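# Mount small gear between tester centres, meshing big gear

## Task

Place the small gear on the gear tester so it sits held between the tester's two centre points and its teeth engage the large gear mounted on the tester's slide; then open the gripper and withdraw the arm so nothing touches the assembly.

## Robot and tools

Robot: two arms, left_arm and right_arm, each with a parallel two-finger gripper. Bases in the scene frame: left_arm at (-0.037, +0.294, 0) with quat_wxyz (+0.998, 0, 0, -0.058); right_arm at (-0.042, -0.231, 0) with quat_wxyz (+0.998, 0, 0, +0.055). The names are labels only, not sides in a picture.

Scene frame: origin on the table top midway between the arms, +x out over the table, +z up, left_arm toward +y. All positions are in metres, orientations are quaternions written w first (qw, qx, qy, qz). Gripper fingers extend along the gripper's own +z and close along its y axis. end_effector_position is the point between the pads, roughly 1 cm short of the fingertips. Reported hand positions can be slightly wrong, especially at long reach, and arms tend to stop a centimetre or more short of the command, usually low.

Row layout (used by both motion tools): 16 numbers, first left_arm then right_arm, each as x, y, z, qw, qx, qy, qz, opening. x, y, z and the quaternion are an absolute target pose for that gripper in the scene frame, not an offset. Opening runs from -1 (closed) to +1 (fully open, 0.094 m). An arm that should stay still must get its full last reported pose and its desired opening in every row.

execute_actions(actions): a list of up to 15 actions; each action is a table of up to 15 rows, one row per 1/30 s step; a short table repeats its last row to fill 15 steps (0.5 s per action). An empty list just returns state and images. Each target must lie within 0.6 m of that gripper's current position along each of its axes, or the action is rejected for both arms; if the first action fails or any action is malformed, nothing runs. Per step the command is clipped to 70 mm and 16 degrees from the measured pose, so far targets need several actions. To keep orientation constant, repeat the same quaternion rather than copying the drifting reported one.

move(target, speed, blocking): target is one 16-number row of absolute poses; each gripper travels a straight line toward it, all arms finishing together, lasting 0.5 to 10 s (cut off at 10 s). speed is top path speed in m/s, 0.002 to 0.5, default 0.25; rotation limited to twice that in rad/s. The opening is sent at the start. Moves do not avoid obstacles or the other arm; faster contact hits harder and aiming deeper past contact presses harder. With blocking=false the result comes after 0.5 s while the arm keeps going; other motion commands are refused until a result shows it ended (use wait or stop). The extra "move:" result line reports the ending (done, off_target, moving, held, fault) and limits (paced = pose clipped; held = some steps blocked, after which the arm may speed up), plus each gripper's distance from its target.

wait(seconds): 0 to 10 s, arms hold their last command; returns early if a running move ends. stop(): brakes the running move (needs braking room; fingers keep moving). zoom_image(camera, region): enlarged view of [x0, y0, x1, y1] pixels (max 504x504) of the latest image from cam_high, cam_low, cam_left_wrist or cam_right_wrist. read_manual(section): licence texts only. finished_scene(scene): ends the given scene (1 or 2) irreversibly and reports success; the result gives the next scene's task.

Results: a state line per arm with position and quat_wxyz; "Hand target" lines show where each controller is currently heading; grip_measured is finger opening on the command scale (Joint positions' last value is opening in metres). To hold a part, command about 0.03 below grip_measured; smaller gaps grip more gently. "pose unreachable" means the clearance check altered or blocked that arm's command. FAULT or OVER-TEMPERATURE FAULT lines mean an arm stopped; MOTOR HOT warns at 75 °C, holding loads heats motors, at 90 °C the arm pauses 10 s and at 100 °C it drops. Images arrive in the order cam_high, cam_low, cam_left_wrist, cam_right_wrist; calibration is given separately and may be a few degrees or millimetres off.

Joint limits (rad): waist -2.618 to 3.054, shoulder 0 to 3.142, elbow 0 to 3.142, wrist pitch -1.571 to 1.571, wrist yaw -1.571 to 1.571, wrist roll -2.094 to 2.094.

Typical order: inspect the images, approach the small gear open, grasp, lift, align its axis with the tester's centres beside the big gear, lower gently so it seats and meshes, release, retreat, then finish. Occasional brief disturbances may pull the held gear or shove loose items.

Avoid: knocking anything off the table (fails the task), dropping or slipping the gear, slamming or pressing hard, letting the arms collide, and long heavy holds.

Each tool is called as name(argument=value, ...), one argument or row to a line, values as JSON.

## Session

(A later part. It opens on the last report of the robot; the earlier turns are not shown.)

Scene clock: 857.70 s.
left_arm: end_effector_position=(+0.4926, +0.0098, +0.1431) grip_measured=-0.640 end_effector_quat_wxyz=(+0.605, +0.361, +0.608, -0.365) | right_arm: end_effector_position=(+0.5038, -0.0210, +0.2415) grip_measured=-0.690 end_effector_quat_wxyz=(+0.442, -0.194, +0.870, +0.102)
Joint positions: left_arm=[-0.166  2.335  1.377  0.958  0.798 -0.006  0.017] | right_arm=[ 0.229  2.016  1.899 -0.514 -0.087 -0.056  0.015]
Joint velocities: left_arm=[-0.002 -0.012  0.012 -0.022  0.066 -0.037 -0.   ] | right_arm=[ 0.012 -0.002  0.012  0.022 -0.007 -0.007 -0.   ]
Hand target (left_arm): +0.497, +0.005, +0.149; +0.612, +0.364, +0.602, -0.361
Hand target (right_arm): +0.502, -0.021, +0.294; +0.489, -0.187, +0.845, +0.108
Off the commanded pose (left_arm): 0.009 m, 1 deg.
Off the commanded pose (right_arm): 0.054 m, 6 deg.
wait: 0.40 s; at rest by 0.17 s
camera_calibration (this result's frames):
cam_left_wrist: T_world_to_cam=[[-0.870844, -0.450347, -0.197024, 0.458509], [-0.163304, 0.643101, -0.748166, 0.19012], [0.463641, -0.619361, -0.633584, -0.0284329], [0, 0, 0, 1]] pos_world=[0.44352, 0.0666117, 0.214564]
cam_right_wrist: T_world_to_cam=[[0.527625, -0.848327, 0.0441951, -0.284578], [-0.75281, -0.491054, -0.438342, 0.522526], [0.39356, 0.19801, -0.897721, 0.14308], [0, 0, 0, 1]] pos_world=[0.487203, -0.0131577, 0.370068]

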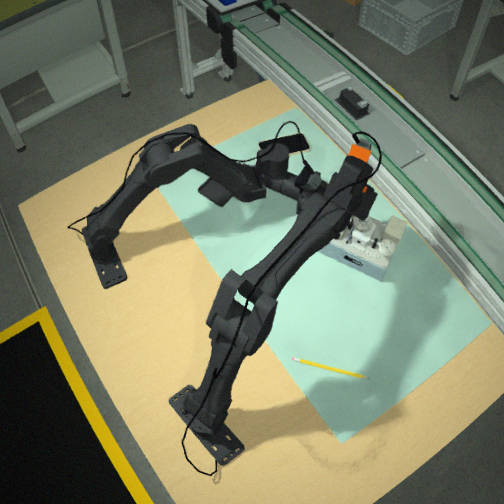

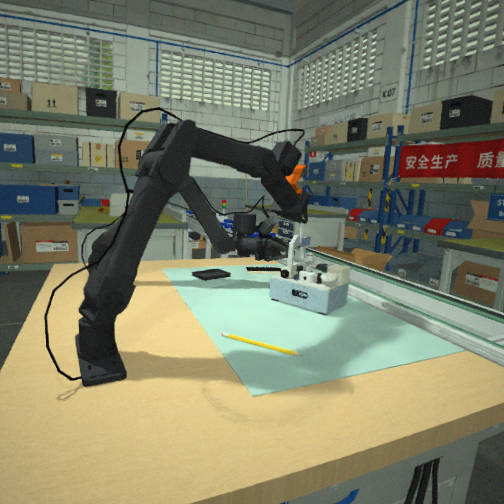

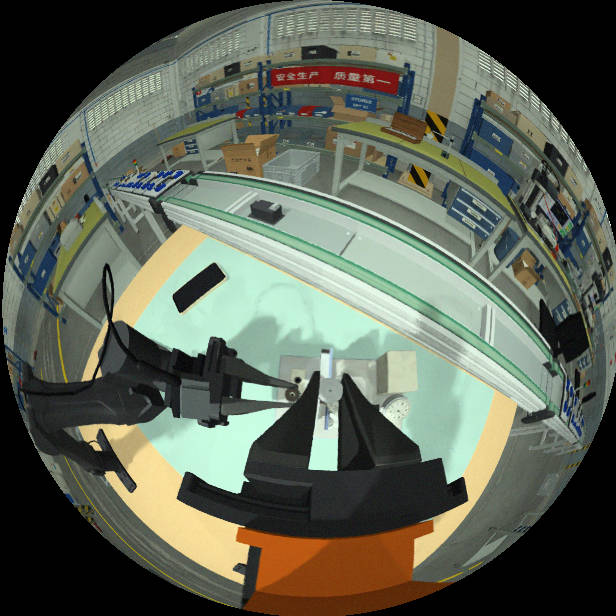

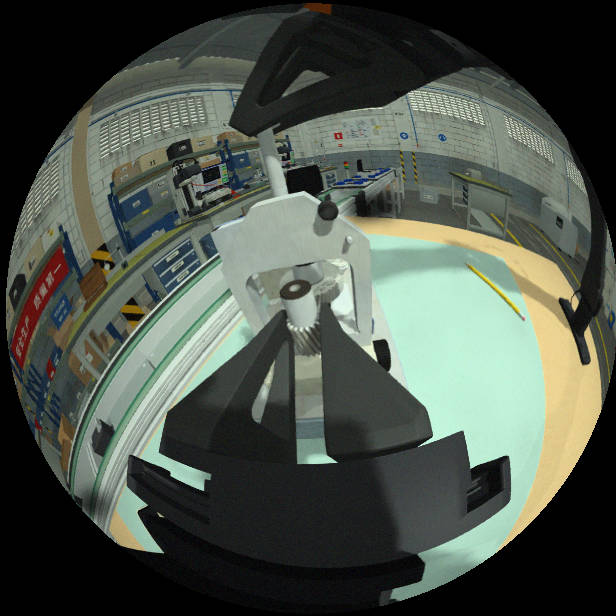

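execute_actions(
  actions=[
    [[0.4974,0.0041,0.1488,0.6122,0.3640,0.6019,-0.3614,-0.672,0.504,-0.0205,0.2945,0.4882,-0.1874,0.8455,0.1082,-0.72],[0.4977,0.0035,0.1489,0.6122,0.3640,0.6019,-0.3614,-0.672,0.504,-0.0205,0.294,0.4882,-0.1874,0.8455,0.1082,-0.72],[0.4981,0.0027,0.1490,0.6122,0.3640,0.6019,-0.3614,-0.672,0.504,-0.0205,0.2935,0.4882,-0.1874,0.8455,0.1082,-0.72],[0.4985,0.0019,0.1491,0.6122,0.3640,0.6019,-0.3614,-0.672,0.504,-0.0205,0.293,0.4882,-0.1874,0.8455,0.1082,-0.72],[0.4989,0.0011,0.1492,0.6122,0.3640,0.6019,-0.3614,-0.672,0.504,-0.0205,0.2925,0.4882,-0.1874,0.8455,0.1082,-0.72],[0.4993,0.0003,0.1493,0.6122,0.3640,0.6019,-0.3614,-0.672,0.504,-0.0205,0.292,0.4882,-0.1874,0.8455,0.1082,-0.72],[0.4997,-0.0005,0.1494,0.6122,0.3640,0.6019,-0.3614,-0.672,0.504,-0.0205,0.2915,0.4882,-0.1874,0.8455,0.1082,-0.72],[0.5001,-0.0013,0.1495,0.6122,0.3640,0.6019,-0.3614,-0.672,0.504,-0.0205,0.291,0.4882,-0.1874,0.8455,0.1082,-0.72],[0.5005,-0.0021,0.1496,0.6122,0.3640,0.6019,-0.3614,-0.672,0.504,-0.0205,0.2905,0.4882,-0.1874,0.8455,0.1082,-0.72],[0.5009,-0.0029,0.1497,0.6122,0.3640,0.6019,-0.3614,-0.672,0.504,-0.0205,0.290,0.4882,-0.1874,0.8455,0.1082,-0.72],[0.5013,-0.0037,0.1498,0.6122,0.3640,0.6019,-0.3614,-0.672,0.504,-0.0205,0.2895,0.4882,-0.1874,0.8455,0.1082,-0.72],[0.5017,-0.0045,0.1499,0.6122,0.3640,0.6019,-0.3614,-0.672,0.504,-0.0205,0.289,0.4882,-0.1874,0.8455,0.1082,-0.72],[0.5021,-0.0053,0.1500,0.6122,0.3640,0.6019,-0.3614,-0.672,0.504,-0.0205,0.2885,0.4882,-0.1874,0.8455,0.1082,-0.72],[0.5025,-0.0061,0.1501,0.6122,0.3640,0.6019,-0.3614,-0.672,0.504,-0.0205,0.288,0.4882,-0.1874,0.8455,0.1082,-0.72],[0.5029,-0.0069,0.1501,0.6122,0.3640,0.6019,-0.3614,-0.672,0.504,-0.0205,0.288,0.4882,-0.1874,0.8455,0.1082,-0.72]],
    [[0.5033,-0.0077,0.1501,0.6122,0.3640,0.6019,-0.3614,-0.672,0.504,-0.0205,0.288,0.4882,-0.1874,0.8455,0.1082,-0.72],[0.5037,-0.0085,0.1501,0.6122,0.3640,0.6019,-0.3614,-0.672,0.504,-0.0205,0.288,0.4882,-0.1874,0.8455,0.1082,-0.72],[0.5041,-0.0093,0.1501,0.6122,0.3640,0.6019,-0.3614,-0.672,0.504,-0.0205,0.288,0.4882,-0.1874,0.8455,0.1082,-0.72],[0.5044,-0.0100,0.1501,0.6122,0.3640,0.6019,-0.3614,-0.672,0.504,-0.0205,0.288,0.4882,-0.1874,0.8455,0.1082,-0.72],[0.5048,-0.0107,0.1501,0.6122,0.3640,0.6019,-0.3614,-0.672,0.504,-0.0205,0.288,0.4882,-0.1874,0.8455,0.1082,-0.72],[0.5051,-0.0114,0.1501,0.6122,0.3640,0.6019,-0.3614,-0.672,0.504,-0.0205,0.288,0.4882,-0.1874,0.8455,0.1082,-0.72],[0.5055,-0.0121,0.1501,0.6122,0.3640,0.6019,-0.3614,-0.672,0.504,-0.0205,0.288,0.4882,-0.1874,0.8455,0.1082,-0.72],[0.5058,-0.0128,0.1501,0.6122,0.3640,0.6019,-0.3614,-0.672,0.504,-0.0205,0.288,0.4882,-0.1874,0.8455,0.1082,-0.72],[0.5061,-0.0134,0.1501,0.6122,0.3640,0.6019,-0.3614,-0.672,0.504,-0.0205,0.288,0.4882,-0.1874,0.8455,0.1082,-0.72],[0.5064,-0.0140,0.1501,0.6122,0.3640,0.6019,-0.3614,-0.672,0.504,-0.0205,0.288,0.4882,-0.1874,0.8455,0.1082,-0.72],[0.5067,-0.0146,0.1501,0.6122,0.3640,0.6019,-0.3614,-0.672,0.504,-0.0205,0.288,0.4882,-0.1874,0.8455,0.1082,-0.72],[0.5070,-0.0152,0.1501,0.6122,0.3640,0.6019,-0.3614,-0.672,0.504,-0.0205,0.288,0.4882,-0.1874,0.8455,0.1082,-0.72],[0.5073,-0.0157,0.1501,0.6122,0.3640,0.6019,-0.3614,-0.672,0.504,-0.0205,0.288,0.4882,-0.1874,0.8455,0.1082,-0.72],[0.5075,-0.0162,0.1501,0.6122,0.3640,0.6019,-0.3614,-0.672,0.504,-0.0205,0.288,0.4882,-0.1874,0.8455,0.1082,-0.72],[0.5078,-0.0167,0.1501,0.6122,0.3640,0.6019,-0.3614,-0.672,0.504,-0.0205,0.288,0.4882,-0.1874,0.8455,0.1082,-0.72]],
    [[0.5080,-0.0172,0.1501,0.6122,0.3640,0.6019,-0.3614,-0.672,0.504,-0.0205,0.288,0.4882,-0.1874,0.8455,0.1082,-0.72],[0.5083,-0.0177,0.1501,0.6122,0.3640,0.6019,-0.3614,-0.672,0.504,-0.0205,0.288,0.4882,-0.1874,0.8455,0.1082,-0.72],[0.5085,-0.0182,0.1501,0.6122,0.3640,0.6019,-0.3614,-0.672,0.504,-0.0205,0.288,0.4882,-0.1874,0.8455,0.1082,-0.72],[0.5087,-0.0186,0.1501,0.6122,0.3640,0.6019,-0.3614,-0.672,0.504,-0.0205,0.288,0.4882,-0.1874,0.8455,0.1082,-0.72],[0.5089,-0.0190,0.1501,0.6122,0.3640,0.6019,-0.3614,-0.672,0.504,-0.0205,0.288,0.4882,-0.1874,0.8455,0.1082,-0.72],[0.5091,-0.0194,0.1501,0.6122,0.3640,0.6019,-0.3614,-0.672,0.504,-0.0205,0.288,0.4882,-0.1874,0.8455,0.1082,-0.72],[0.5093,-0.0198,0.1501,0.6122,0.3640,0.6019,-0.3614,-0.672,0.504,-0.0205,0.288,0.4882,-0.1874,0.8455,0.1082,-0.72],[0.5095,-0.0202,0.1501,0.6122,0.3640,0.6019,-0.3614,-0.672,0.504,-0.0205,0.288,0.4882,-0.1874,0.8455,0.1082,-0.72],[0.5097,-0.0206,0.1501,0.6122,0.3640,0.6019,-0.3614,-0.672,0.504,-0.0205,0.288,0.4882,-0.1874,0.8455,0.1082,-0.72],[0.5099,-0.0210,0.1501,0.6122,0.3640,0.6019,-0.3614,-0.672,0.504,-0.0205,0.288,0.4882,-0.1874,0.8455,0.1082,-0.72]],
  ],
)

zoom_image(
  camera="cam_low",
  region=[275, 220, 335, 280],
)

zoom_image(
  camera="cam_right_wrist",
  region=[200, 120, 420, 380],
)

Scene clock: 897.40 s.
left_arm: end_effector_position=(+0.5056, -0.0140, +0.1446) grip_measured=-0.640 end_effector_quat_wxyz=(+0.605, +0.361, +0.608, -0.365) | right_arm: end_effector_position=(+0.5038, -0.0210, +0.2417) grip_measured=-0.690 end_effector_quat_wxyz=(+0.442, -0.194, +0.870, +0.102)
Joint positions: left_arm=[-0.206  2.388  1.489  0.899  0.758 -0.006  0.017] | right_arm=[ 0.229  2.016  1.899 -0.514 -0.087 -0.056  0.015]
Joint velocities: left_arm=[ 0.002 -0.007  0.017 -0.037  0.007 -0.037  0.001] | right_arm=[-0.002  0.007  0.012  0.037 -0.051  0.007 -0.   ]
Hand target (left_arm): +0.509, -0.021, +0.150; +0.612, +0.364, +0.602, -0.361
Hand target (right_arm): +0.503, -0.021, +0.287; +0.488, -0.187, +0.846, +0.108
Off the commanded pose (left_arm): 0.010 m, 1 deg.
Off the commanded pose (right_arm): 0.046 m, 6 deg.
camera_calibration (this result's frames):
cam_left_wrist: T_world_to_cam=[[-0.870427, -0.451031, -0.197302, 0.45924], [-0.163518, 0.642905, -0.748288, 0.208761], [0.464347, -0.619068, -0.633353, -0.0486182], [0, 0, 0, 1]] pos_world=[0.456447, 0.04282, 0.21603]
cam_right_wrist: T_world_to_cam=[[0.527609, -0.848332, 0.0442774, -0.284607], [-0.752652, -0.490998, -0.438675, 0.522642], [0.393883, 0.198124, -0.897554, 0.143014], [0, 0, 0, 1]] pos_world=[0.487198, -0.0131593, 0.370235]

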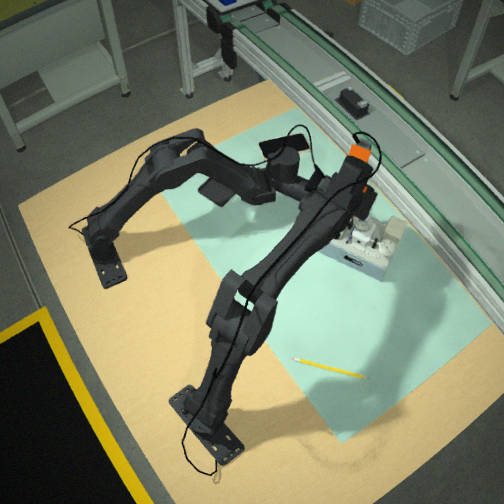

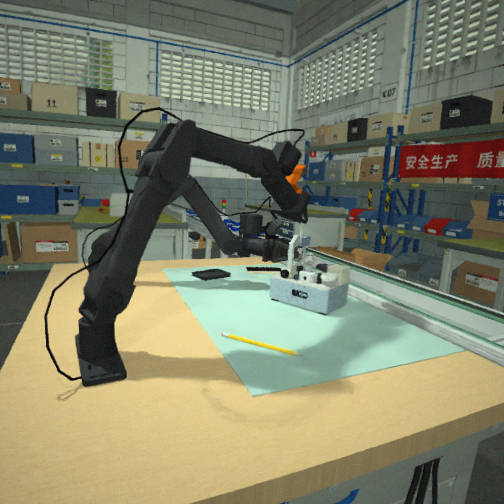

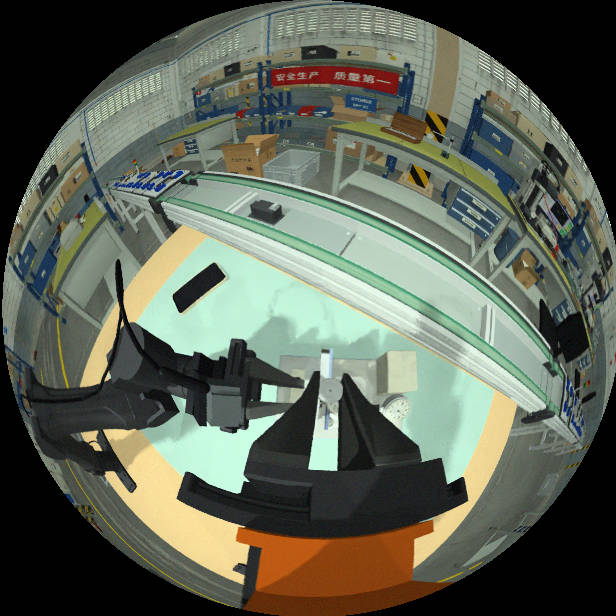

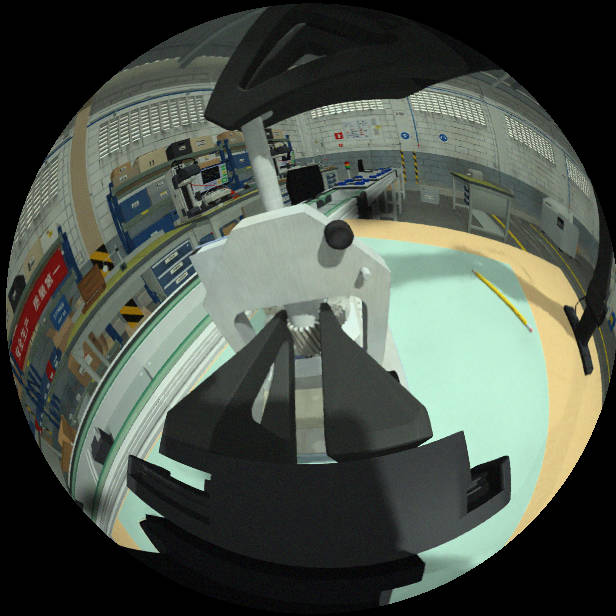

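Region (275, 220, 335, 280) of cam_low's 504x504 image, scaled by 8.400, with more detail than that image has.

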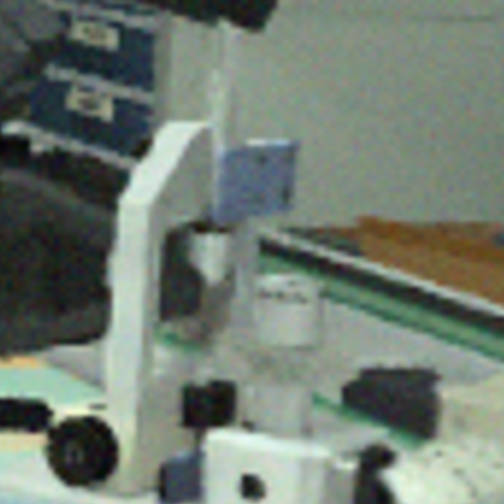

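Region (200, 120, 420, 380) of cam_right_wrist's 616x616 image, scaled by 1.938, with more detail than that image has; it fills the left 426 columns of this view, and the rest is white.

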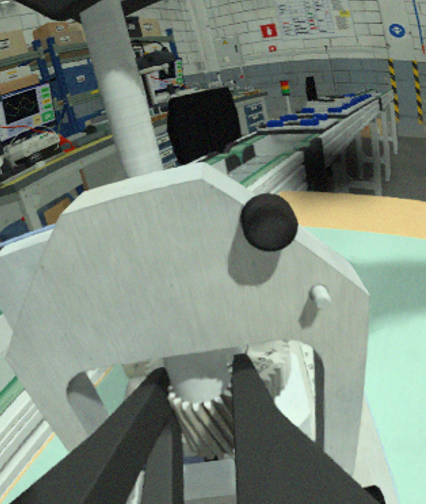

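execute_actions(
  actions=[
    [[0.5099,-0.0212,0.1501,0.6122,0.3640,0.6019,-0.3614,-0.672,0.504,-0.0205,0.287,0.4882,-0.1874,0.8455,0.1082,-0.72],[0.5099,-0.0214,0.1501,0.6122,0.3640,0.6019,-0.3614,-0.672,0.504,-0.0205,0.286,0.4882,-0.1874,0.8455,0.1082,-0.72],[0.5099,-0.0216,0.1501,0.6122,0.3640,0.6019,-0.3614,-0.672,0.504,-0.0205,0.285,0.4882,-0.1874,0.8455,0.1082,-0.72],[0.5099,-0.0218,0.1501,0.6122,0.3640,0.6019,-0.3614,-0.672,0.504,-0.0205,0.284,0.4882,-0.1874,0.8455,0.1082,-0.72],[0.5099,-0.0220,0.1501,0.6122,0.3640,0.6019,-0.3614,-0.672,0.504,-0.0205,0.283,0.4882,-0.1874,0.8455,0.1082,-0.72],[0.5099,-0.0222,0.1501,0.6122,0.3640,0.6019,-0.3614,-0.672,0.504,-0.0205,0.282,0.4882,-0.1874,0.8455,0.1082,-0.72],[0.5099,-0.0224,0.1501,0.6122,0.3640,0.6019,-0.3614,-0.672,0.504,-0.0205,0.281,0.4882,-0.1874,0.8455,0.1082,-0.72],[0.5098,-0.0226,0.1501,0.6122,0.3640,0.6019,-0.3614,-0.672,0.504,-0.0205,0.280,0.4882,-0.1874,0.8455,0.1082,-0.72],[0.5098,-0.0228,0.1501,0.6122,0.3640,0.6019,-0.3614,-0.672,0.504,-0.0205,0.279,0.4882,-0.1874,0.8455,0.1082,-0.72],[0.5098,-0.0230,0.1501,0.6122,0.3640,0.6019,-0.3614,-0.672,0.504,-0.0205,0.278,0.4882,-0.1874,0.8455,0.1082,-0.72],[0.5098,-0.0232,0.1501,0.6122,0.3640,0.6019,-0.3614,-0.672,0.504,-0.0205,0.277,0.4882,-0.1874,0.8455,0.1082,-0.72],[0.5098,-0.0232,0.1501,0.6122,0.3640,0.6019,-0.3614,-0.672,0.504,-0.0205,0.276,0.4882,-0.1874,0.8455,0.1082,-0.72],[0.5098,-0.0232,0.1501,0.6122,0.3640,0.6019,-0.3614,-0.672,0.504,-0.0205,0.275,0.4882,-0.1874,0.8455,0.1082,-0.72],[0.5098,-0.0232,0.1501,0.6122,0.3640,0.6019,-0.3614,-0.672,0.504,-0.0205,0.274,0.4882,-0.1874,0.8455,0.1082,-0.72],[0.5098,-0.0232,0.1501,0.6122,0.3640,0.6019,-0.3614,-0.672,0.504,-0.0205,0.273,0.4882,-0.1874,0.8455,0.1082,-0.72]],
  ],
)

wait(
  seconds=0.3,
)

zoom_image(
  camera="cam_low",
  region=[275, 220, 335, 280],
)

zoom_image(
  camera="cam_right_wrist",
  region=[200, 120, 420, 380],
)

Scene clock: 929.30 s.
left_arm: end_effector_position=(+0.5060, -0.0154, +0.1404) grip_measured=-0.640 end_effector_quat_wxyz=(+0.602, +0.359, +0.613, -0.364) | right_arm: end_effector_position=(+0.5041, -0.0209, +0.2290) grip_measured=-0.690 end_effector_quat_wxyz=(+0.440, -0.194, +0.871, +0.102)
Joint positions: left_arm=[-0.21   2.393  1.489  0.891  0.749 -0.006  0.017] | right_arm=[ 0.229  2.015  1.851 -0.471 -0.087 -0.056  0.015]
Joint velocities: left_arm=[-0.027 -0.012  0.017 -0.037 -0.125 -0.022  0.002] | right_arm=[ 0.002  0.012 -0.154  0.139 -0.022  0.007 -0.   ]
Hand target (left_arm): +0.509, -0.023, +0.150; +0.612, +0.364, +0.602, -0.361
Hand target (right_arm): +0.503, -0.021, +0.272; +0.487, -0.187, +0.846, +0.108
Off the commanded pose (left_arm): 0.013 m, 2 deg.
Off the commanded pose (right_arm): 0.044 m, 6 deg.
camera_calibration (this result's frames):
cam_left_wrist: T_world_to_cam=[[-0.870352, -0.454551, -0.189396, 0.456894], [-0.175083, 0.645132, -0.743741, 0.211827], [0.460253, -0.614157, -0.641076, -0.0490416], [0, 0, 0, 1]] pos_world=[0.457318, 0.0409058, 0.212639]
cam_right_wrist: T_world_to_cam=[[0.527798, -0.848266, 0.0432894, -0.283984], [-0.754537, -0.491662, -0.434674, 0.517383], [0.390003, 0.196757, -0.899547, 0.133854], [0, 0, 0, 1]] pos_world=[0.488067, -0.012853, 0.357595]

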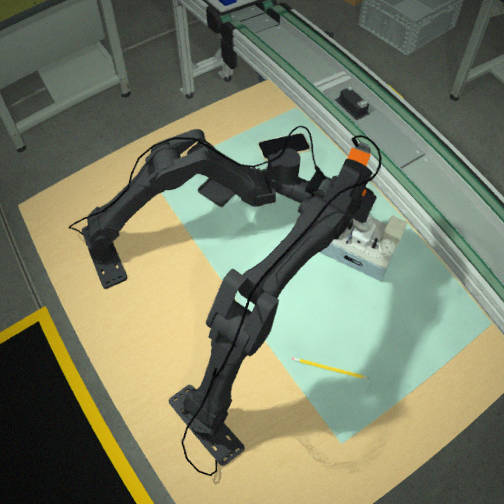

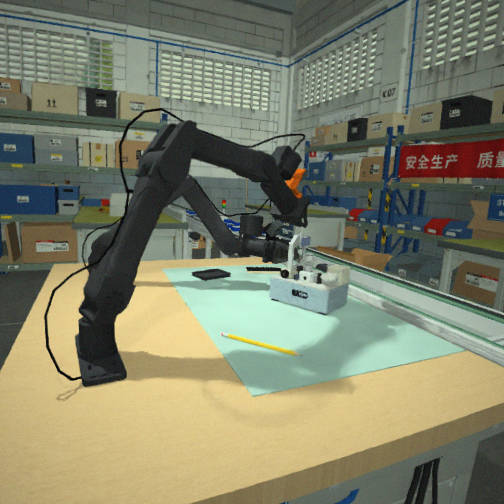

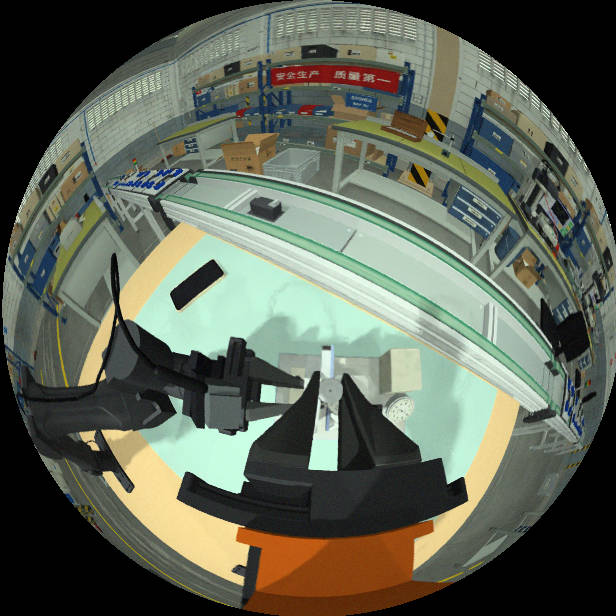

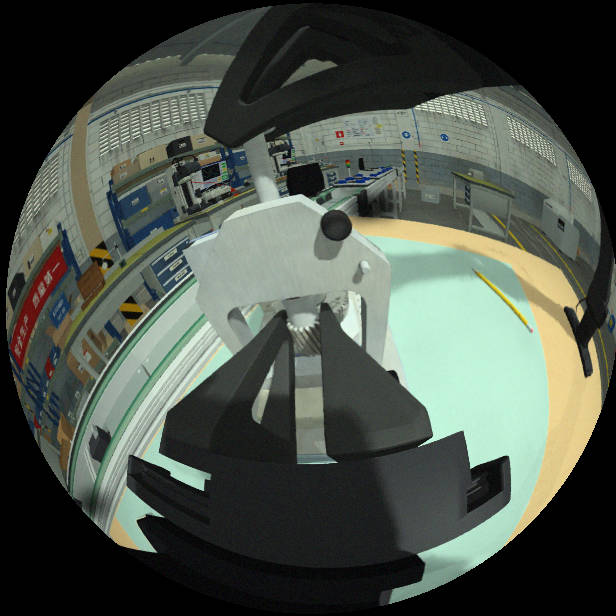

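Scene clock: 929.60 s.
left_arm: end_effector_position=(+0.5063, -0.0152, +0.1404) grip_measured=-0.640 end_effector_quat_wxyz=(+0.603, +0.358, +0.613, -0.364) | right_arm: end_effector_position=(+0.5042, -0.0209, +0.2288) grip_measured=-0.690 end_effector_quat_wxyz=(+0.442, -0.194, +0.870, +0.102)
Joint positions: left_arm=[-0.21   2.393  1.489  0.891  0.747 -0.005  0.017] | right_arm=[ 0.229  2.013  1.843 -0.462 -0.087 -0.056  0.015]
Joint velocities: left_arm=[-0.012 -0.012  0.007  0.007 -0.022  0.022 -0.   ] | right_arm=[ 0.002  0.007 -0.007  0.037 -0.081 -0.007 -0.   ]
Hand target (left_arm): +0.509, -0.023, +0.150; +0.612, +0.364, +0.602, -0.361
Hand target (right_arm): +0.503, -0.021, +0.272; +0.487, -0.187, +0.846, +0.108
Off the commanded pose (left_arm): 0.013 m, 2 deg.
Off the commanded pose (right_arm): 0.044 m, 6 deg.
wait: 0.30 s; at rest by 0.17 s
camera_calibration (this result's frames):
cam_left_wrist: T_world_to_cam=[[-0.86942, -0.456168, -0.189787, 0.456786], [-0.176056, 0.64495, -0.743669, 0.212253], [0.461641, -0.613148, -0.641043, -0.0497731], [0, 0, 0, 1]] pos_world=[0.457485, 0.0409607, 0.212631]
cam_right_wrist: T_world_to_cam=[[0.527625, -0.848327, 0.0441951, -0.284113], [-0.75281, -0.491054, -0.438342, 0.517344], [0.39356, 0.19801, -0.897721, 0.131453], [0, 0, 0, 1]] pos_world=[0.487632, -0.0130063, 0.357338]

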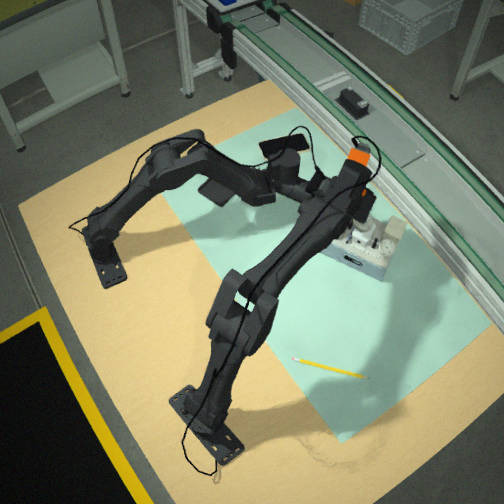

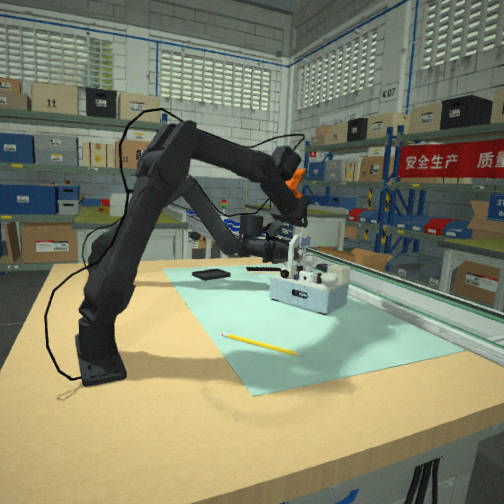

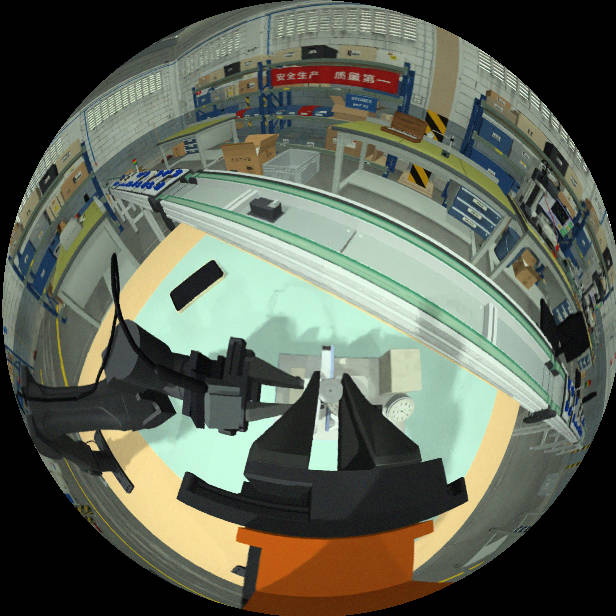

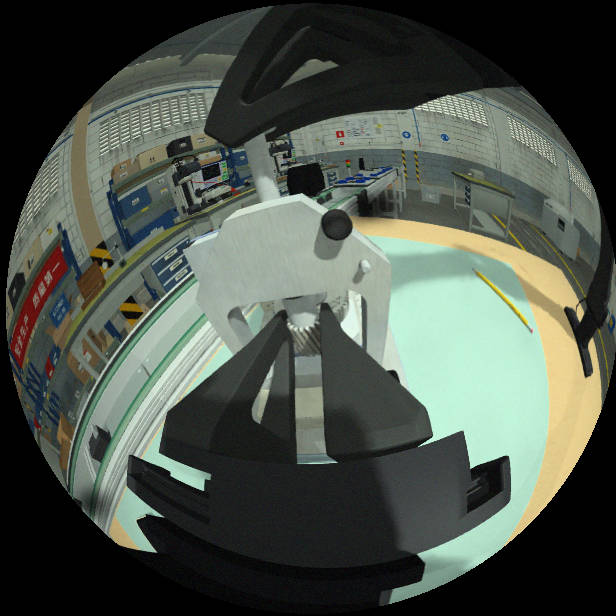

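Region (275, 220, 335, 280) of cam_low's 504x504 image, scaled by 8.400, with more detail than that image has.

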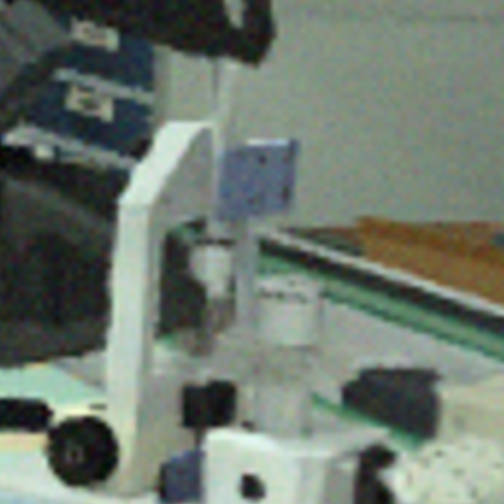

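Region (200, 120, 420, 380) of cam_right_wrist's 616x616 image, scaled by 1.938, with more detail than that image has; it fills the left 426 columns of this view, and the rest is white.

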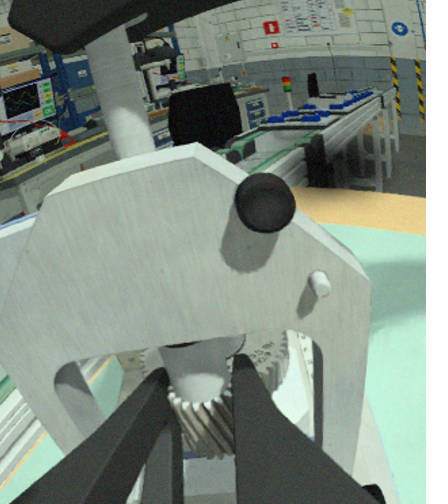

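execute_actions(
  actions=[
    [[0.5098,-0.0232,0.1498,0.6122,0.3640,0.6019,-0.3614,-0.672,0.504,-0.0205,0.2722,0.4882,-0.1874,0.8455,0.1082,-0.72],[0.5098,-0.0232,0.1495,0.6122,0.3640,0.6019,-0.3614,-0.672,0.504,-0.0205,0.2714,0.4882,-0.1874,0.8455,0.1082,-0.72],[0.5098,-0.0232,0.1492,0.6122,0.3640,0.6019,-0.3614,-0.672,0.504,-0.0205,0.2706,0.4882,-0.1874,0.8455,0.1082,-0.72],[0.5098,-0.0232,0.1489,0.6122,0.3640,0.6019,-0.3614,-0.672,0.504,-0.0205,0.2698,0.4882,-0.1874,0.8455,0.1082,-0.72],[0.5098,-0.0232,0.1486,0.6122,0.3640,0.6019,-0.3614,-0.672,0.504,-0.0205,0.2690,0.4882,-0.1874,0.8455,0.1082,-0.72],[0.5098,-0.0232,0.1483,0.6122,0.3640,0.6019,-0.3614,-0.672,0.504,-0.0205,0.2682,0.4882,-0.1874,0.8455,0.1082,-0.72],[0.5098,-0.0232,0.1480,0.6122,0.3640,0.6019,-0.3614,-0.672,0.504,-0.0205,0.2674,0.4882,-0.1874,0.8455,0.1082,-0.72],[0.5098,-0.0232,0.1477,0.6122,0.3640,0.6019,-0.3614,-0.672,0.504,-0.0205,0.2666,0.4882,-0.1874,0.8455,0.1082,-0.72],[0.5098,-0.0232,0.1474,0.6122,0.3640,0.6019,-0.3614,-0.672,0.504,-0.0205,0.2658,0.4882,-0.1874,0.8455,0.1082,-0.72],[0.5098,-0.0232,0.1471,0.6122,0.3640,0.6019,-0.3614,-0.672,0.504,-0.0205,0.2650,0.4882,-0.1874,0.8455,0.1082,-0.72],[0.5098,-0.0232,0.1468,0.6122,0.3640,0.6019,-0.3614,-0.672,0.504,-0.0205,0.2642,0.4882,-0.1874,0.8455,0.1082,-0.72],[0.5098,-0.0232,0.1465,0.6122,0.3640,0.6019,-0.3614,-0.672,0.504,-0.0205,0.2634,0.4882,-0.1874,0.8455,0.1082,-0.72],[0.5098,-0.0232,0.1462,0.6122,0.3640,0.6019,-0.3614,-0.672,0.504,-0.0205,0.2626,0.4882,-0.1874,0.8455,0.1082,-0.72],[0.5098,-0.0232,0.1460,0.6122,0.3640,0.6019,-0.3614,-0.672,0.504,-0.0205,0.2620,0.4882,-0.1874,0.8455,0.1082,-0.72],[0.5098,-0.0232,0.1460,0.6122,0.3640,0.6019,-0.3614,-0.672,0.504,-0.0205,0.2620,0.4882,-0.1874,0.8455,0.1082,-0.72]],
  ],
)

wait(
  seconds=0.3,
)

zoom_image(
  camera="cam_low",
  region=[275, 220, 335, 280],
)

zoom_image(
  camera="cam_right_wrist",
  region=[240, 260, 380, 400],
)

Scene clock: 957.17 s.
left_arm: end_effector_position=(+0.5063, -0.0152, +0.1404) grip_measured=-0.640 end_effector_quat_wxyz=(+0.603, +0.358, +0.613, -0.364) | right_arm: end_effector_position=(+0.5043, -0.0209, +0.2284) grip_measured=-0.690 end_effector_quat_wxyz=(+0.452, -0.193, +0.865, +0.103)
Joint positions: left_arm=[-0.21   2.393  1.489  0.891  0.747 -0.005  0.017] | right_arm=[ 0.229  1.998  1.804 -0.416 -0.087 -0.056  0.015]
Joint velocities: left_arm=[-0.007 -0.002  0.002 -0.081 -0.022 -0.007 -0.   ] | right_arm=[-0.007 -0.012 -0.046 -0.007 -0.007 -0.022 -0.   ]
Hand target (left_arm): +0.509, -0.023, +0.146; +0.612, +0.364, +0.602, -0.361
Hand target (right_arm): +0.504, -0.021, +0.262; +0.488, -0.187, +0.846, +0.108
Off the commanded pose (left_arm): 0.010 m, 2 deg.
Off the commanded pose (right_arm): 0.034 m, 5 deg.
camera_calibration (this result's frames):
cam_left_wrist: T_world_to_cam=[[-0.86942, -0.456168, -0.189787, 0.456786], [-0.176056, 0.64495, -0.743669, 0.212253], [0.461641, -0.613148, -0.641043, -0.0497731], [0, 0, 0, 1]] pos_world=[0.457485, 0.0409607, 0.212631]
cam_right_wrist: T_world_to_cam=[[0.526689, -0.848657, 0.0487931, -0.284697], [-0.74379, -0.487876, -0.456895, 0.516998], [0.411552, 0.20435, -0.888181, 0.119973], [0, 0, 0, 1]] pos_world=[0.48511, -0.0138952, 0.356662]

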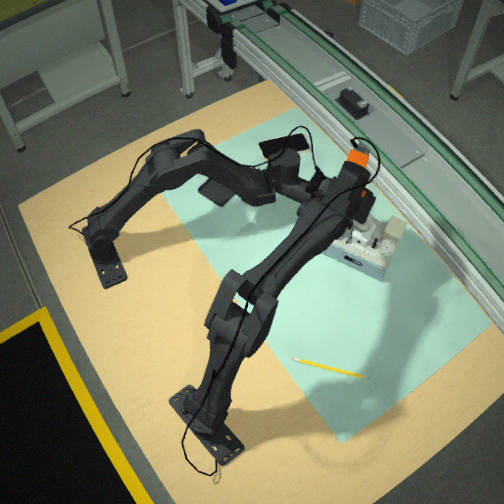

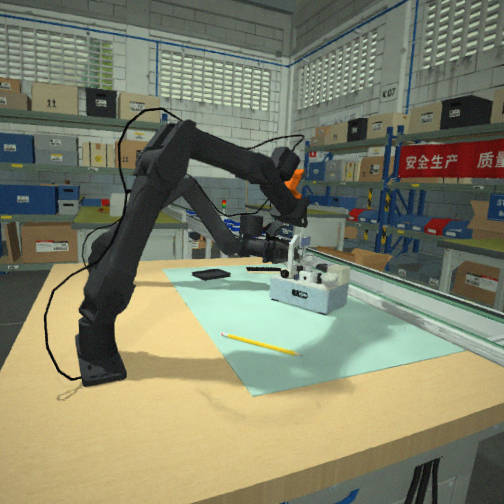

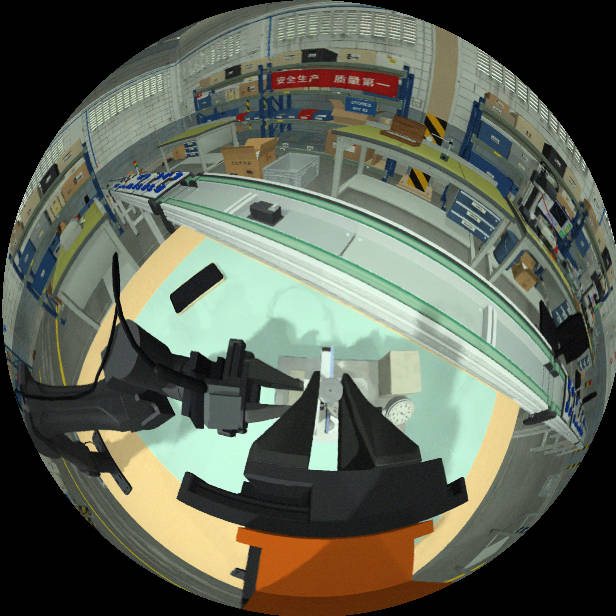

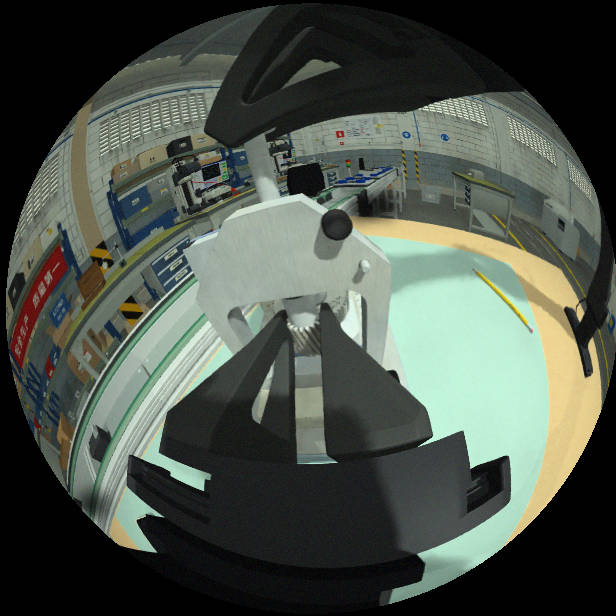

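Scene clock: 957.47 s.
left_arm: end_effector_position=(+0.5063, -0.0152, +0.1404) grip_measured=-0.640 end_effector_quat_wxyz=(+0.603, +0.358, +0.613, -0.364) | right_arm: end_effector_position=(+0.5043, -0.0209, +0.2283) grip_measured=-0.690 end_effector_quat_wxyz=(+0.453, -0.193, +0.864, +0.103)
Joint positions: left_arm=[-0.21   2.393  1.489  0.891  0.747 -0.005  0.017] | right_arm=[ 0.229  1.997  1.801 -0.412 -0.087 -0.056  0.015]
Joint velocities: left_arm=[-0.007 -0.002 -0.012 -0.037  0.037 -0.007 -0.001] | right_arm=[ 0.002  0.017  0.002 -0.007  0.022  0.007 -0.   ]
Hand target (left_arm): +0.509, -0.023, +0.146; +0.612, +0.364, +0.602, -0.361
Hand target (right_arm): +0.504, -0.021, +0.262; +0.488, -0.187, +0.846, +0.108
Off the commanded pose (left_arm): 0.010 m, 2 deg.
Off the commanded pose (right_arm): 0.034 m, 5 deg.
wait: 0.30 s; at rest by 0.17 s
camera_calibration (this result's frames):
cam_left_wrist: T_world_to_cam=[[-0.86942, -0.456168, -0.189787, 0.456786], [-0.176056, 0.64495, -0.743669, 0.212253], [0.461641, -0.613148, -0.641043, -0.0497731], [0, 0, 0, 1]] pos_world=[0.457485, 0.0409607, 0.212631]
cam_right_wrist: T_world_to_cam=[[0.5266, -0.848688, 0.0492026, -0.284748], [-0.742967, -0.487586, -0.458541, 0.516954], [0.413149, 0.204912, -0.88731, 0.118913], [0, 0, 0, 1]] pos_world=[0.484899, -0.0139692, 0.356568]

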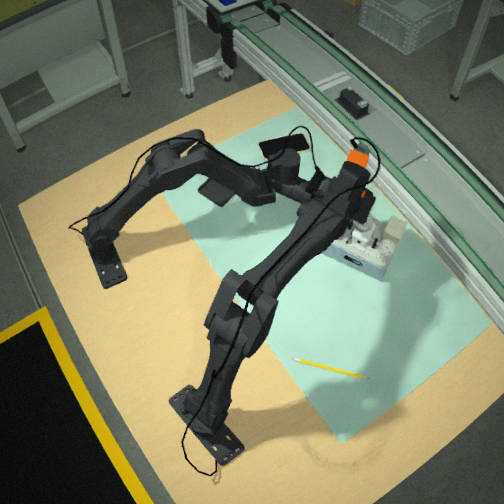

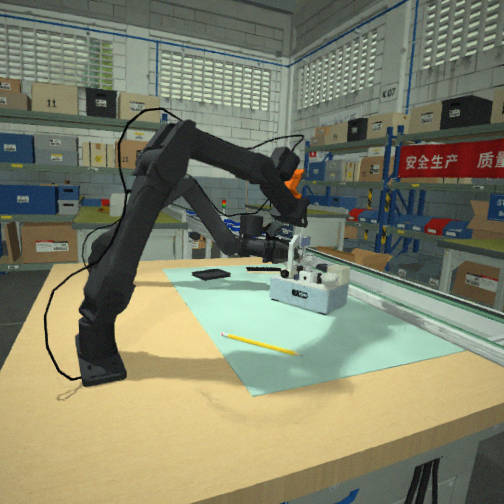

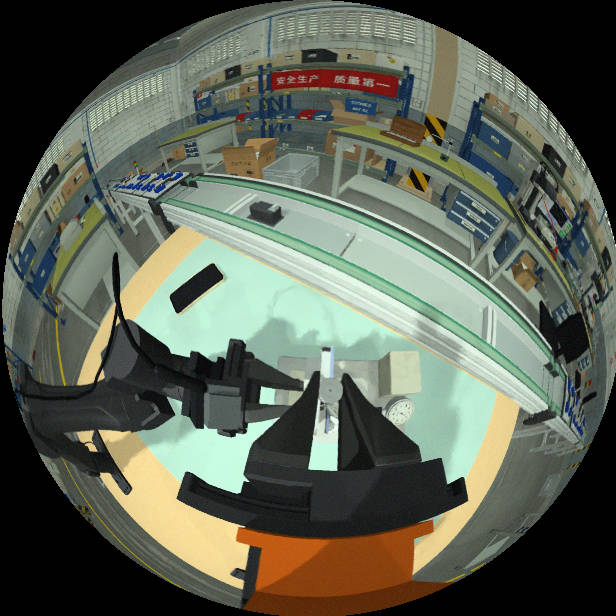

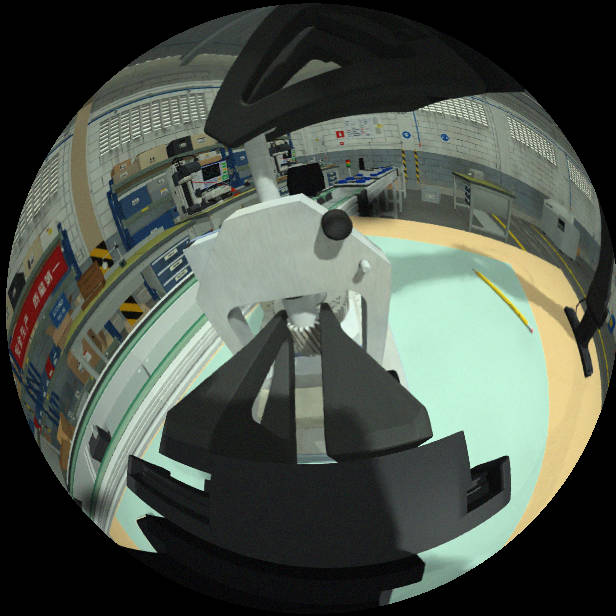

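Region (275, 220, 335, 280) of cam_low's 504x504 image, scaled by 8.400, with more detail than that image has.

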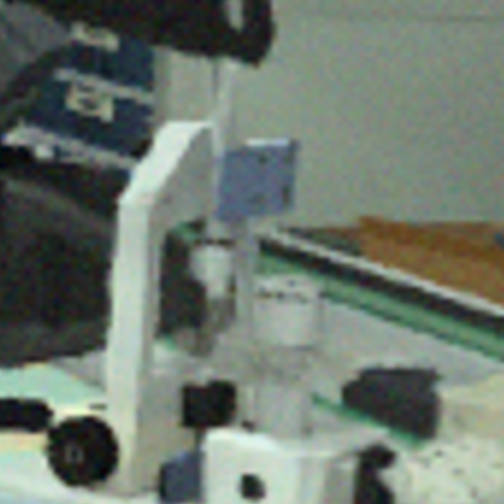

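Region (240, 260, 380, 400) of cam_right_wrist's 616x616 image, scaled by 3.600, with more detail than that image has.

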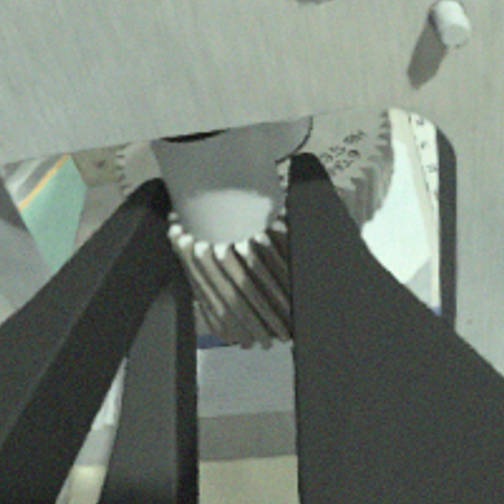

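execute_actions(
  actions=[
    [[0.5098,-0.0232,0.1462,0.6128,0.3640,0.6013,-0.3614,-0.672,0.504,-0.0205,0.263,0.4882,-0.1874,0.8455,0.1082,-0.72],[0.5098,-0.0232,0.1464,0.6133,0.3639,0.6008,-0.3615,-0.672,0.504,-0.0205,0.264,0.4882,-0.1874,0.8455,0.1082,-0.72],[0.5099,-0.0233,0.1466,0.6139,0.3639,0.6002,-0.3615,-0.672,0.504,-0.0205,0.265,0.4882,-0.1874,0.8455,0.1082,-0.72],[0.5099,-0.0233,0.1468,0.6145,0.3638,0.5996,-0.3616,-0.672,0.504,-0.0205,0.266,0.4882,-0.1874,0.8455,0.1082,-0.72],[0.5099,-0.0233,0.1470,0.6150,0.3638,0.5991,-0.3616,-0.672,0.504,-0.0205,0.267,0.4882,-0.1874,0.8455,0.1082,-0.72],[0.5099,-0.0233,0.1472,0.6156,0.3637,0.5985,-0.3617,-0.672,0.504,-0.0205,0.268,0.4882,-0.1874,0.8455,0.1082,-0.72],[0.5100,-0.0233,0.1474,0.6161,0.3637,0.5979,-0.3617,-0.672,0.504,-0.0205,0.269,0.4882,-0.1874,0.8455,0.1082,-0.72],[0.5100,-0.0234,0.1476,0.6167,0.3636,0.5973,-0.3617,-0.672,0.504,-0.0205,0.270,0.4882,-0.1874,0.8455,0.1082,-0.72],[0.5100,-0.0234,0.1478,0.6173,0.3636,0.5968,-0.3618,-0.672,0.504,-0.0205,0.271,0.4882,-0.1874,0.8455,0.1082,-0.72],[0.5100,-0.0234,0.1480,0.6178,0.3635,0.5962,-0.3618,-0.672,0.504,-0.0205,0.272,0.4882,-0.1874,0.8455,0.1082,-0.72],[0.5101,-0.0234,0.1480,0.6184,0.3635,0.5956,-0.3619,-0.672,0.504,-0.0205,0.272,0.4882,-0.1874,0.8455,0.1082,-0.72],[0.5101,-0.0234,0.1480,0.6190,0.3634,0.5951,-0.3619,-0.672,0.504,-0.0205,0.272,0.4882,-0.1874,0.8455,0.1082,-0.72],[0.5101,-0.0235,0.1480,0.6195,0.3634,0.5945,-0.3620,-0.672,0.504,-0.0205,0.272,0.4882,-0.1874,0.8455,0.1082,-0.72],[0.5101,-0.0235,0.1480,0.6201,0.3633,0.5939,-0.3620,-0.672,0.504,-0.0205,0.272,0.4882,-0.1874,0.8455,0.1082,-0.72],[0.5102,-0.0235,0.1480,0.6207,0.3633,0.5934,-0.3621,-0.672,0.504,-0.0205,0.272,0.4882,-0.1874,0.8455,0.1082,-0.72]],
    [[0.5102,-0.0235,0.1480,0.6212,0.3632,0.5928,-0.3621,-0.672,0.504,-0.0205,0.272,0.4882,-0.1874,0.8455,0.1082,-0.72],[0.5102,-0.0235,0.1480,0.6218,0.3632,0.5922,-0.3621,-0.672,0.504,-0.0205,0.272,0.4882,-0.1874,0.8455,0.1082,-0.72],[0.5102,-0.0236,0.1480,0.6223,0.3631,0.5916,-0.3622,-0.672,0.504,-0.0205,0.272,0.4882,-0.1874,0.8455,0.1082,-0.72],[0.5102,-0.0236,0.1480,0.6229,0.3631,0.5911,-0.3622,-0.672,0.504,-0.0205,0.272,0.4882,-0.1874,0.8455,0.1082,-0.72],[0.5103,-0.0236,0.1480,0.6235,0.3630,0.5905,-0.3623,-0.672,0.504,-0.0205,0.272,0.4882,-0.1874,0.8455,0.1082,-0.72],[0.5103,-0.0236,0.1480,0.6240,0.3630,0.5899,-0.3623,-0.672,0.504,-0.0205,0.272,0.4882,-0.1874,0.8455,0.1082,-0.72],[0.5103,-0.0236,0.1480,0.6246,0.3629,0.5894,-0.3624,-0.672,0.504,-0.0205,0.272,0.4882,-0.1874,0.8455,0.1082,-0.72],[0.5103,-0.0237,0.1480,0.6252,0.3629,0.5888,-0.3624,-0.672,0.504,-0.0205,0.272,0.4882,-0.1874,0.8455,0.1082,-0.72],[0.5104,-0.0237,0.1480,0.6257,0.3628,0.5882,-0.3624,-0.672,0.504,-0.0205,0.272,0.4882,-0.1874,0.8455,0.1082,-0.72],[0.5104,-0.0237,0.1480,0.6263,0.3628,0.5877,-0.3625,-0.672,0.504,-0.0205,0.272,0.4882,-0.1874,0.8455,0.1082,-0.72],[0.5104,-0.0237,0.1480,0.6268,0.3627,0.5871,-0.3625,-0.672,0.504,-0.0205,0.272,0.4882,-0.1874,0.8455,0.1082,-0.72],[0.5104,-0.0237,0.1480,0.6274,0.3627,0.5865,-0.3626,-0.672,0.504,-0.0205,0.272,0.4882,-0.1874,0.8455,0.1082,-0.72],[0.5105,-0.0238,0.1480,0.6280,0.3626,0.5859,-0.3626,-0.672,0.504,-0.0205,0.272,0.4882,-0.1874,0.8455,0.1082,-0.72],[0.5105,-0.0238,0.1480,0.6285,0.3626,0.5854,-0.3627,-0.672,0.504,-0.0205,0.272,0.4882,-0.1874,0.8455,0.1082,-0.72],[0.5105,-0.0238,0.1480,0.6291,0.3625,0.5848,-0.3627,-0.672,0.504,-0.0205,0.272,0.4882,-0.1874,0.8455,0.1082,-0.72]],
  ],
)

zoom_image(
  camera="cam_low",
  region=[275, 220, 335, 280],
)

zoom_image(
  camera="cam_right_wrist",
  region=[240, 260, 380, 400],
)

Scene clock: 1043.13 s.
left_arm: end_effector_position=(+0.5072, -0.0157, +0.1396) grip_measured=-0.640 end_effector_quat_wxyz=(+0.619, +0.362, +0.596, -0.361) | right_arm: end_effector_position=(+0.5041, -0.0209, +0.2281) grip_measured=-0.690 end_effector_quat_wxyz=(+0.452, -0.193, +0.865, +0.103)
Joint positions: left_arm=[-0.21   2.422  1.494  0.966  0.748 -0.007  0.017] | right_arm=[ 0.229  1.997  1.801 -0.413 -0.087 -0.056  0.015]
Joint velocities: left_arm=[-0.012  0.022  0.012  0.051  0.051 -0.066 -0.   ] | right_arm=[-0.012  0.007  0.007  0.037 -0.037 -0.051  0.   ]
Hand target (left_arm): +0.510, -0.023, +0.148; +0.629, +0.362, +0.585, -0.363
Hand target (right_arm): +0.503, -0.021, +0.271; +0.488, -0.187, +0.845, +0.108
Off the commanded pose (left_arm): 0.012 m, 2 deg.
Off the commanded pose (right_arm): 0.044 m, 5 deg.
camera_calibration (this result's frames):
cam_left_wrist: T_world_to_cam=[[-0.860555, -0.458514, -0.221833, 0.457125], [-0.140974, 0.632903, -0.761289, 0.196569], [0.48946, -0.623858, -0.609286, -0.0696878], [0, 0, 0, 1]] pos_world=[0.455202, 0.0417141, 0.208591]
cam_right_wrist: T_world_to_cam=[[0.526653, -0.848669, 0.0489569, -0.284672], [-0.743461, -0.48776, -0.457554, 0.516728], [0.412191, 0.204575, -0.887833, 0.119376], [0, 0, 0, 1]] pos_world=[0.484885, -0.0139744, 0.356354]

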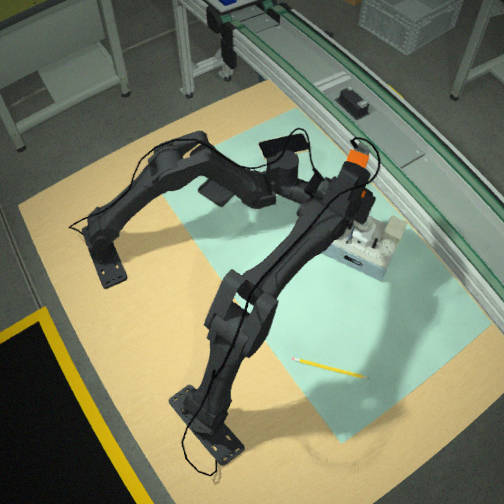

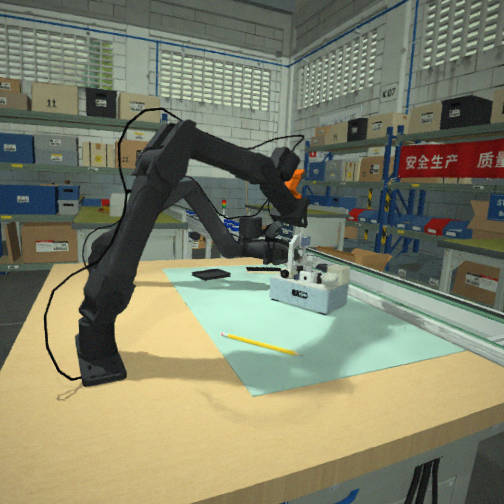

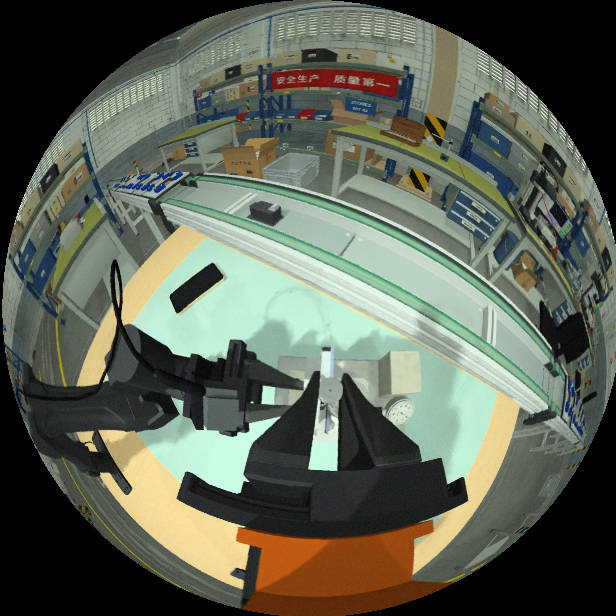

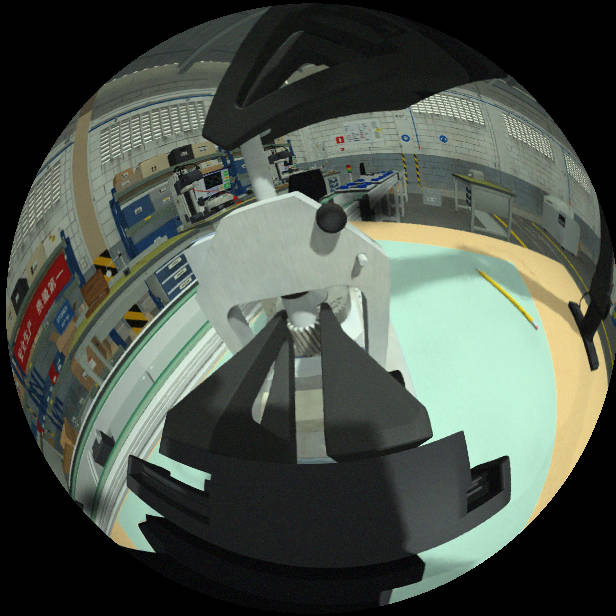

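Region (275, 220, 335, 280) of cam_low's 504x504 image, scaled by 8.400, with more detail than that image has.

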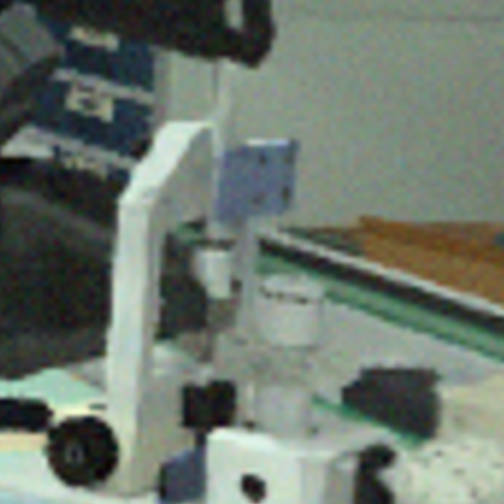

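Region (240, 260, 380, 400) of cam_right_wrist's 616x616 image, scaled by 3.600, with more detail than that image has.

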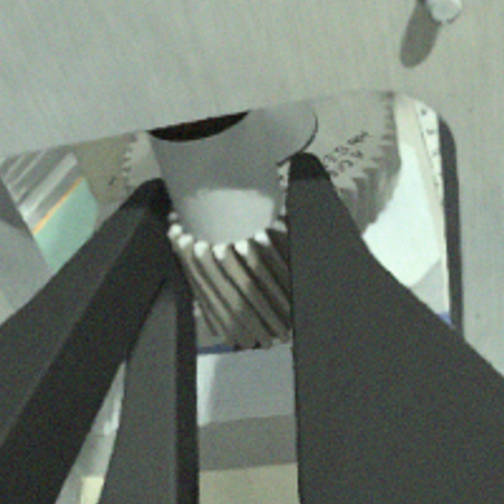

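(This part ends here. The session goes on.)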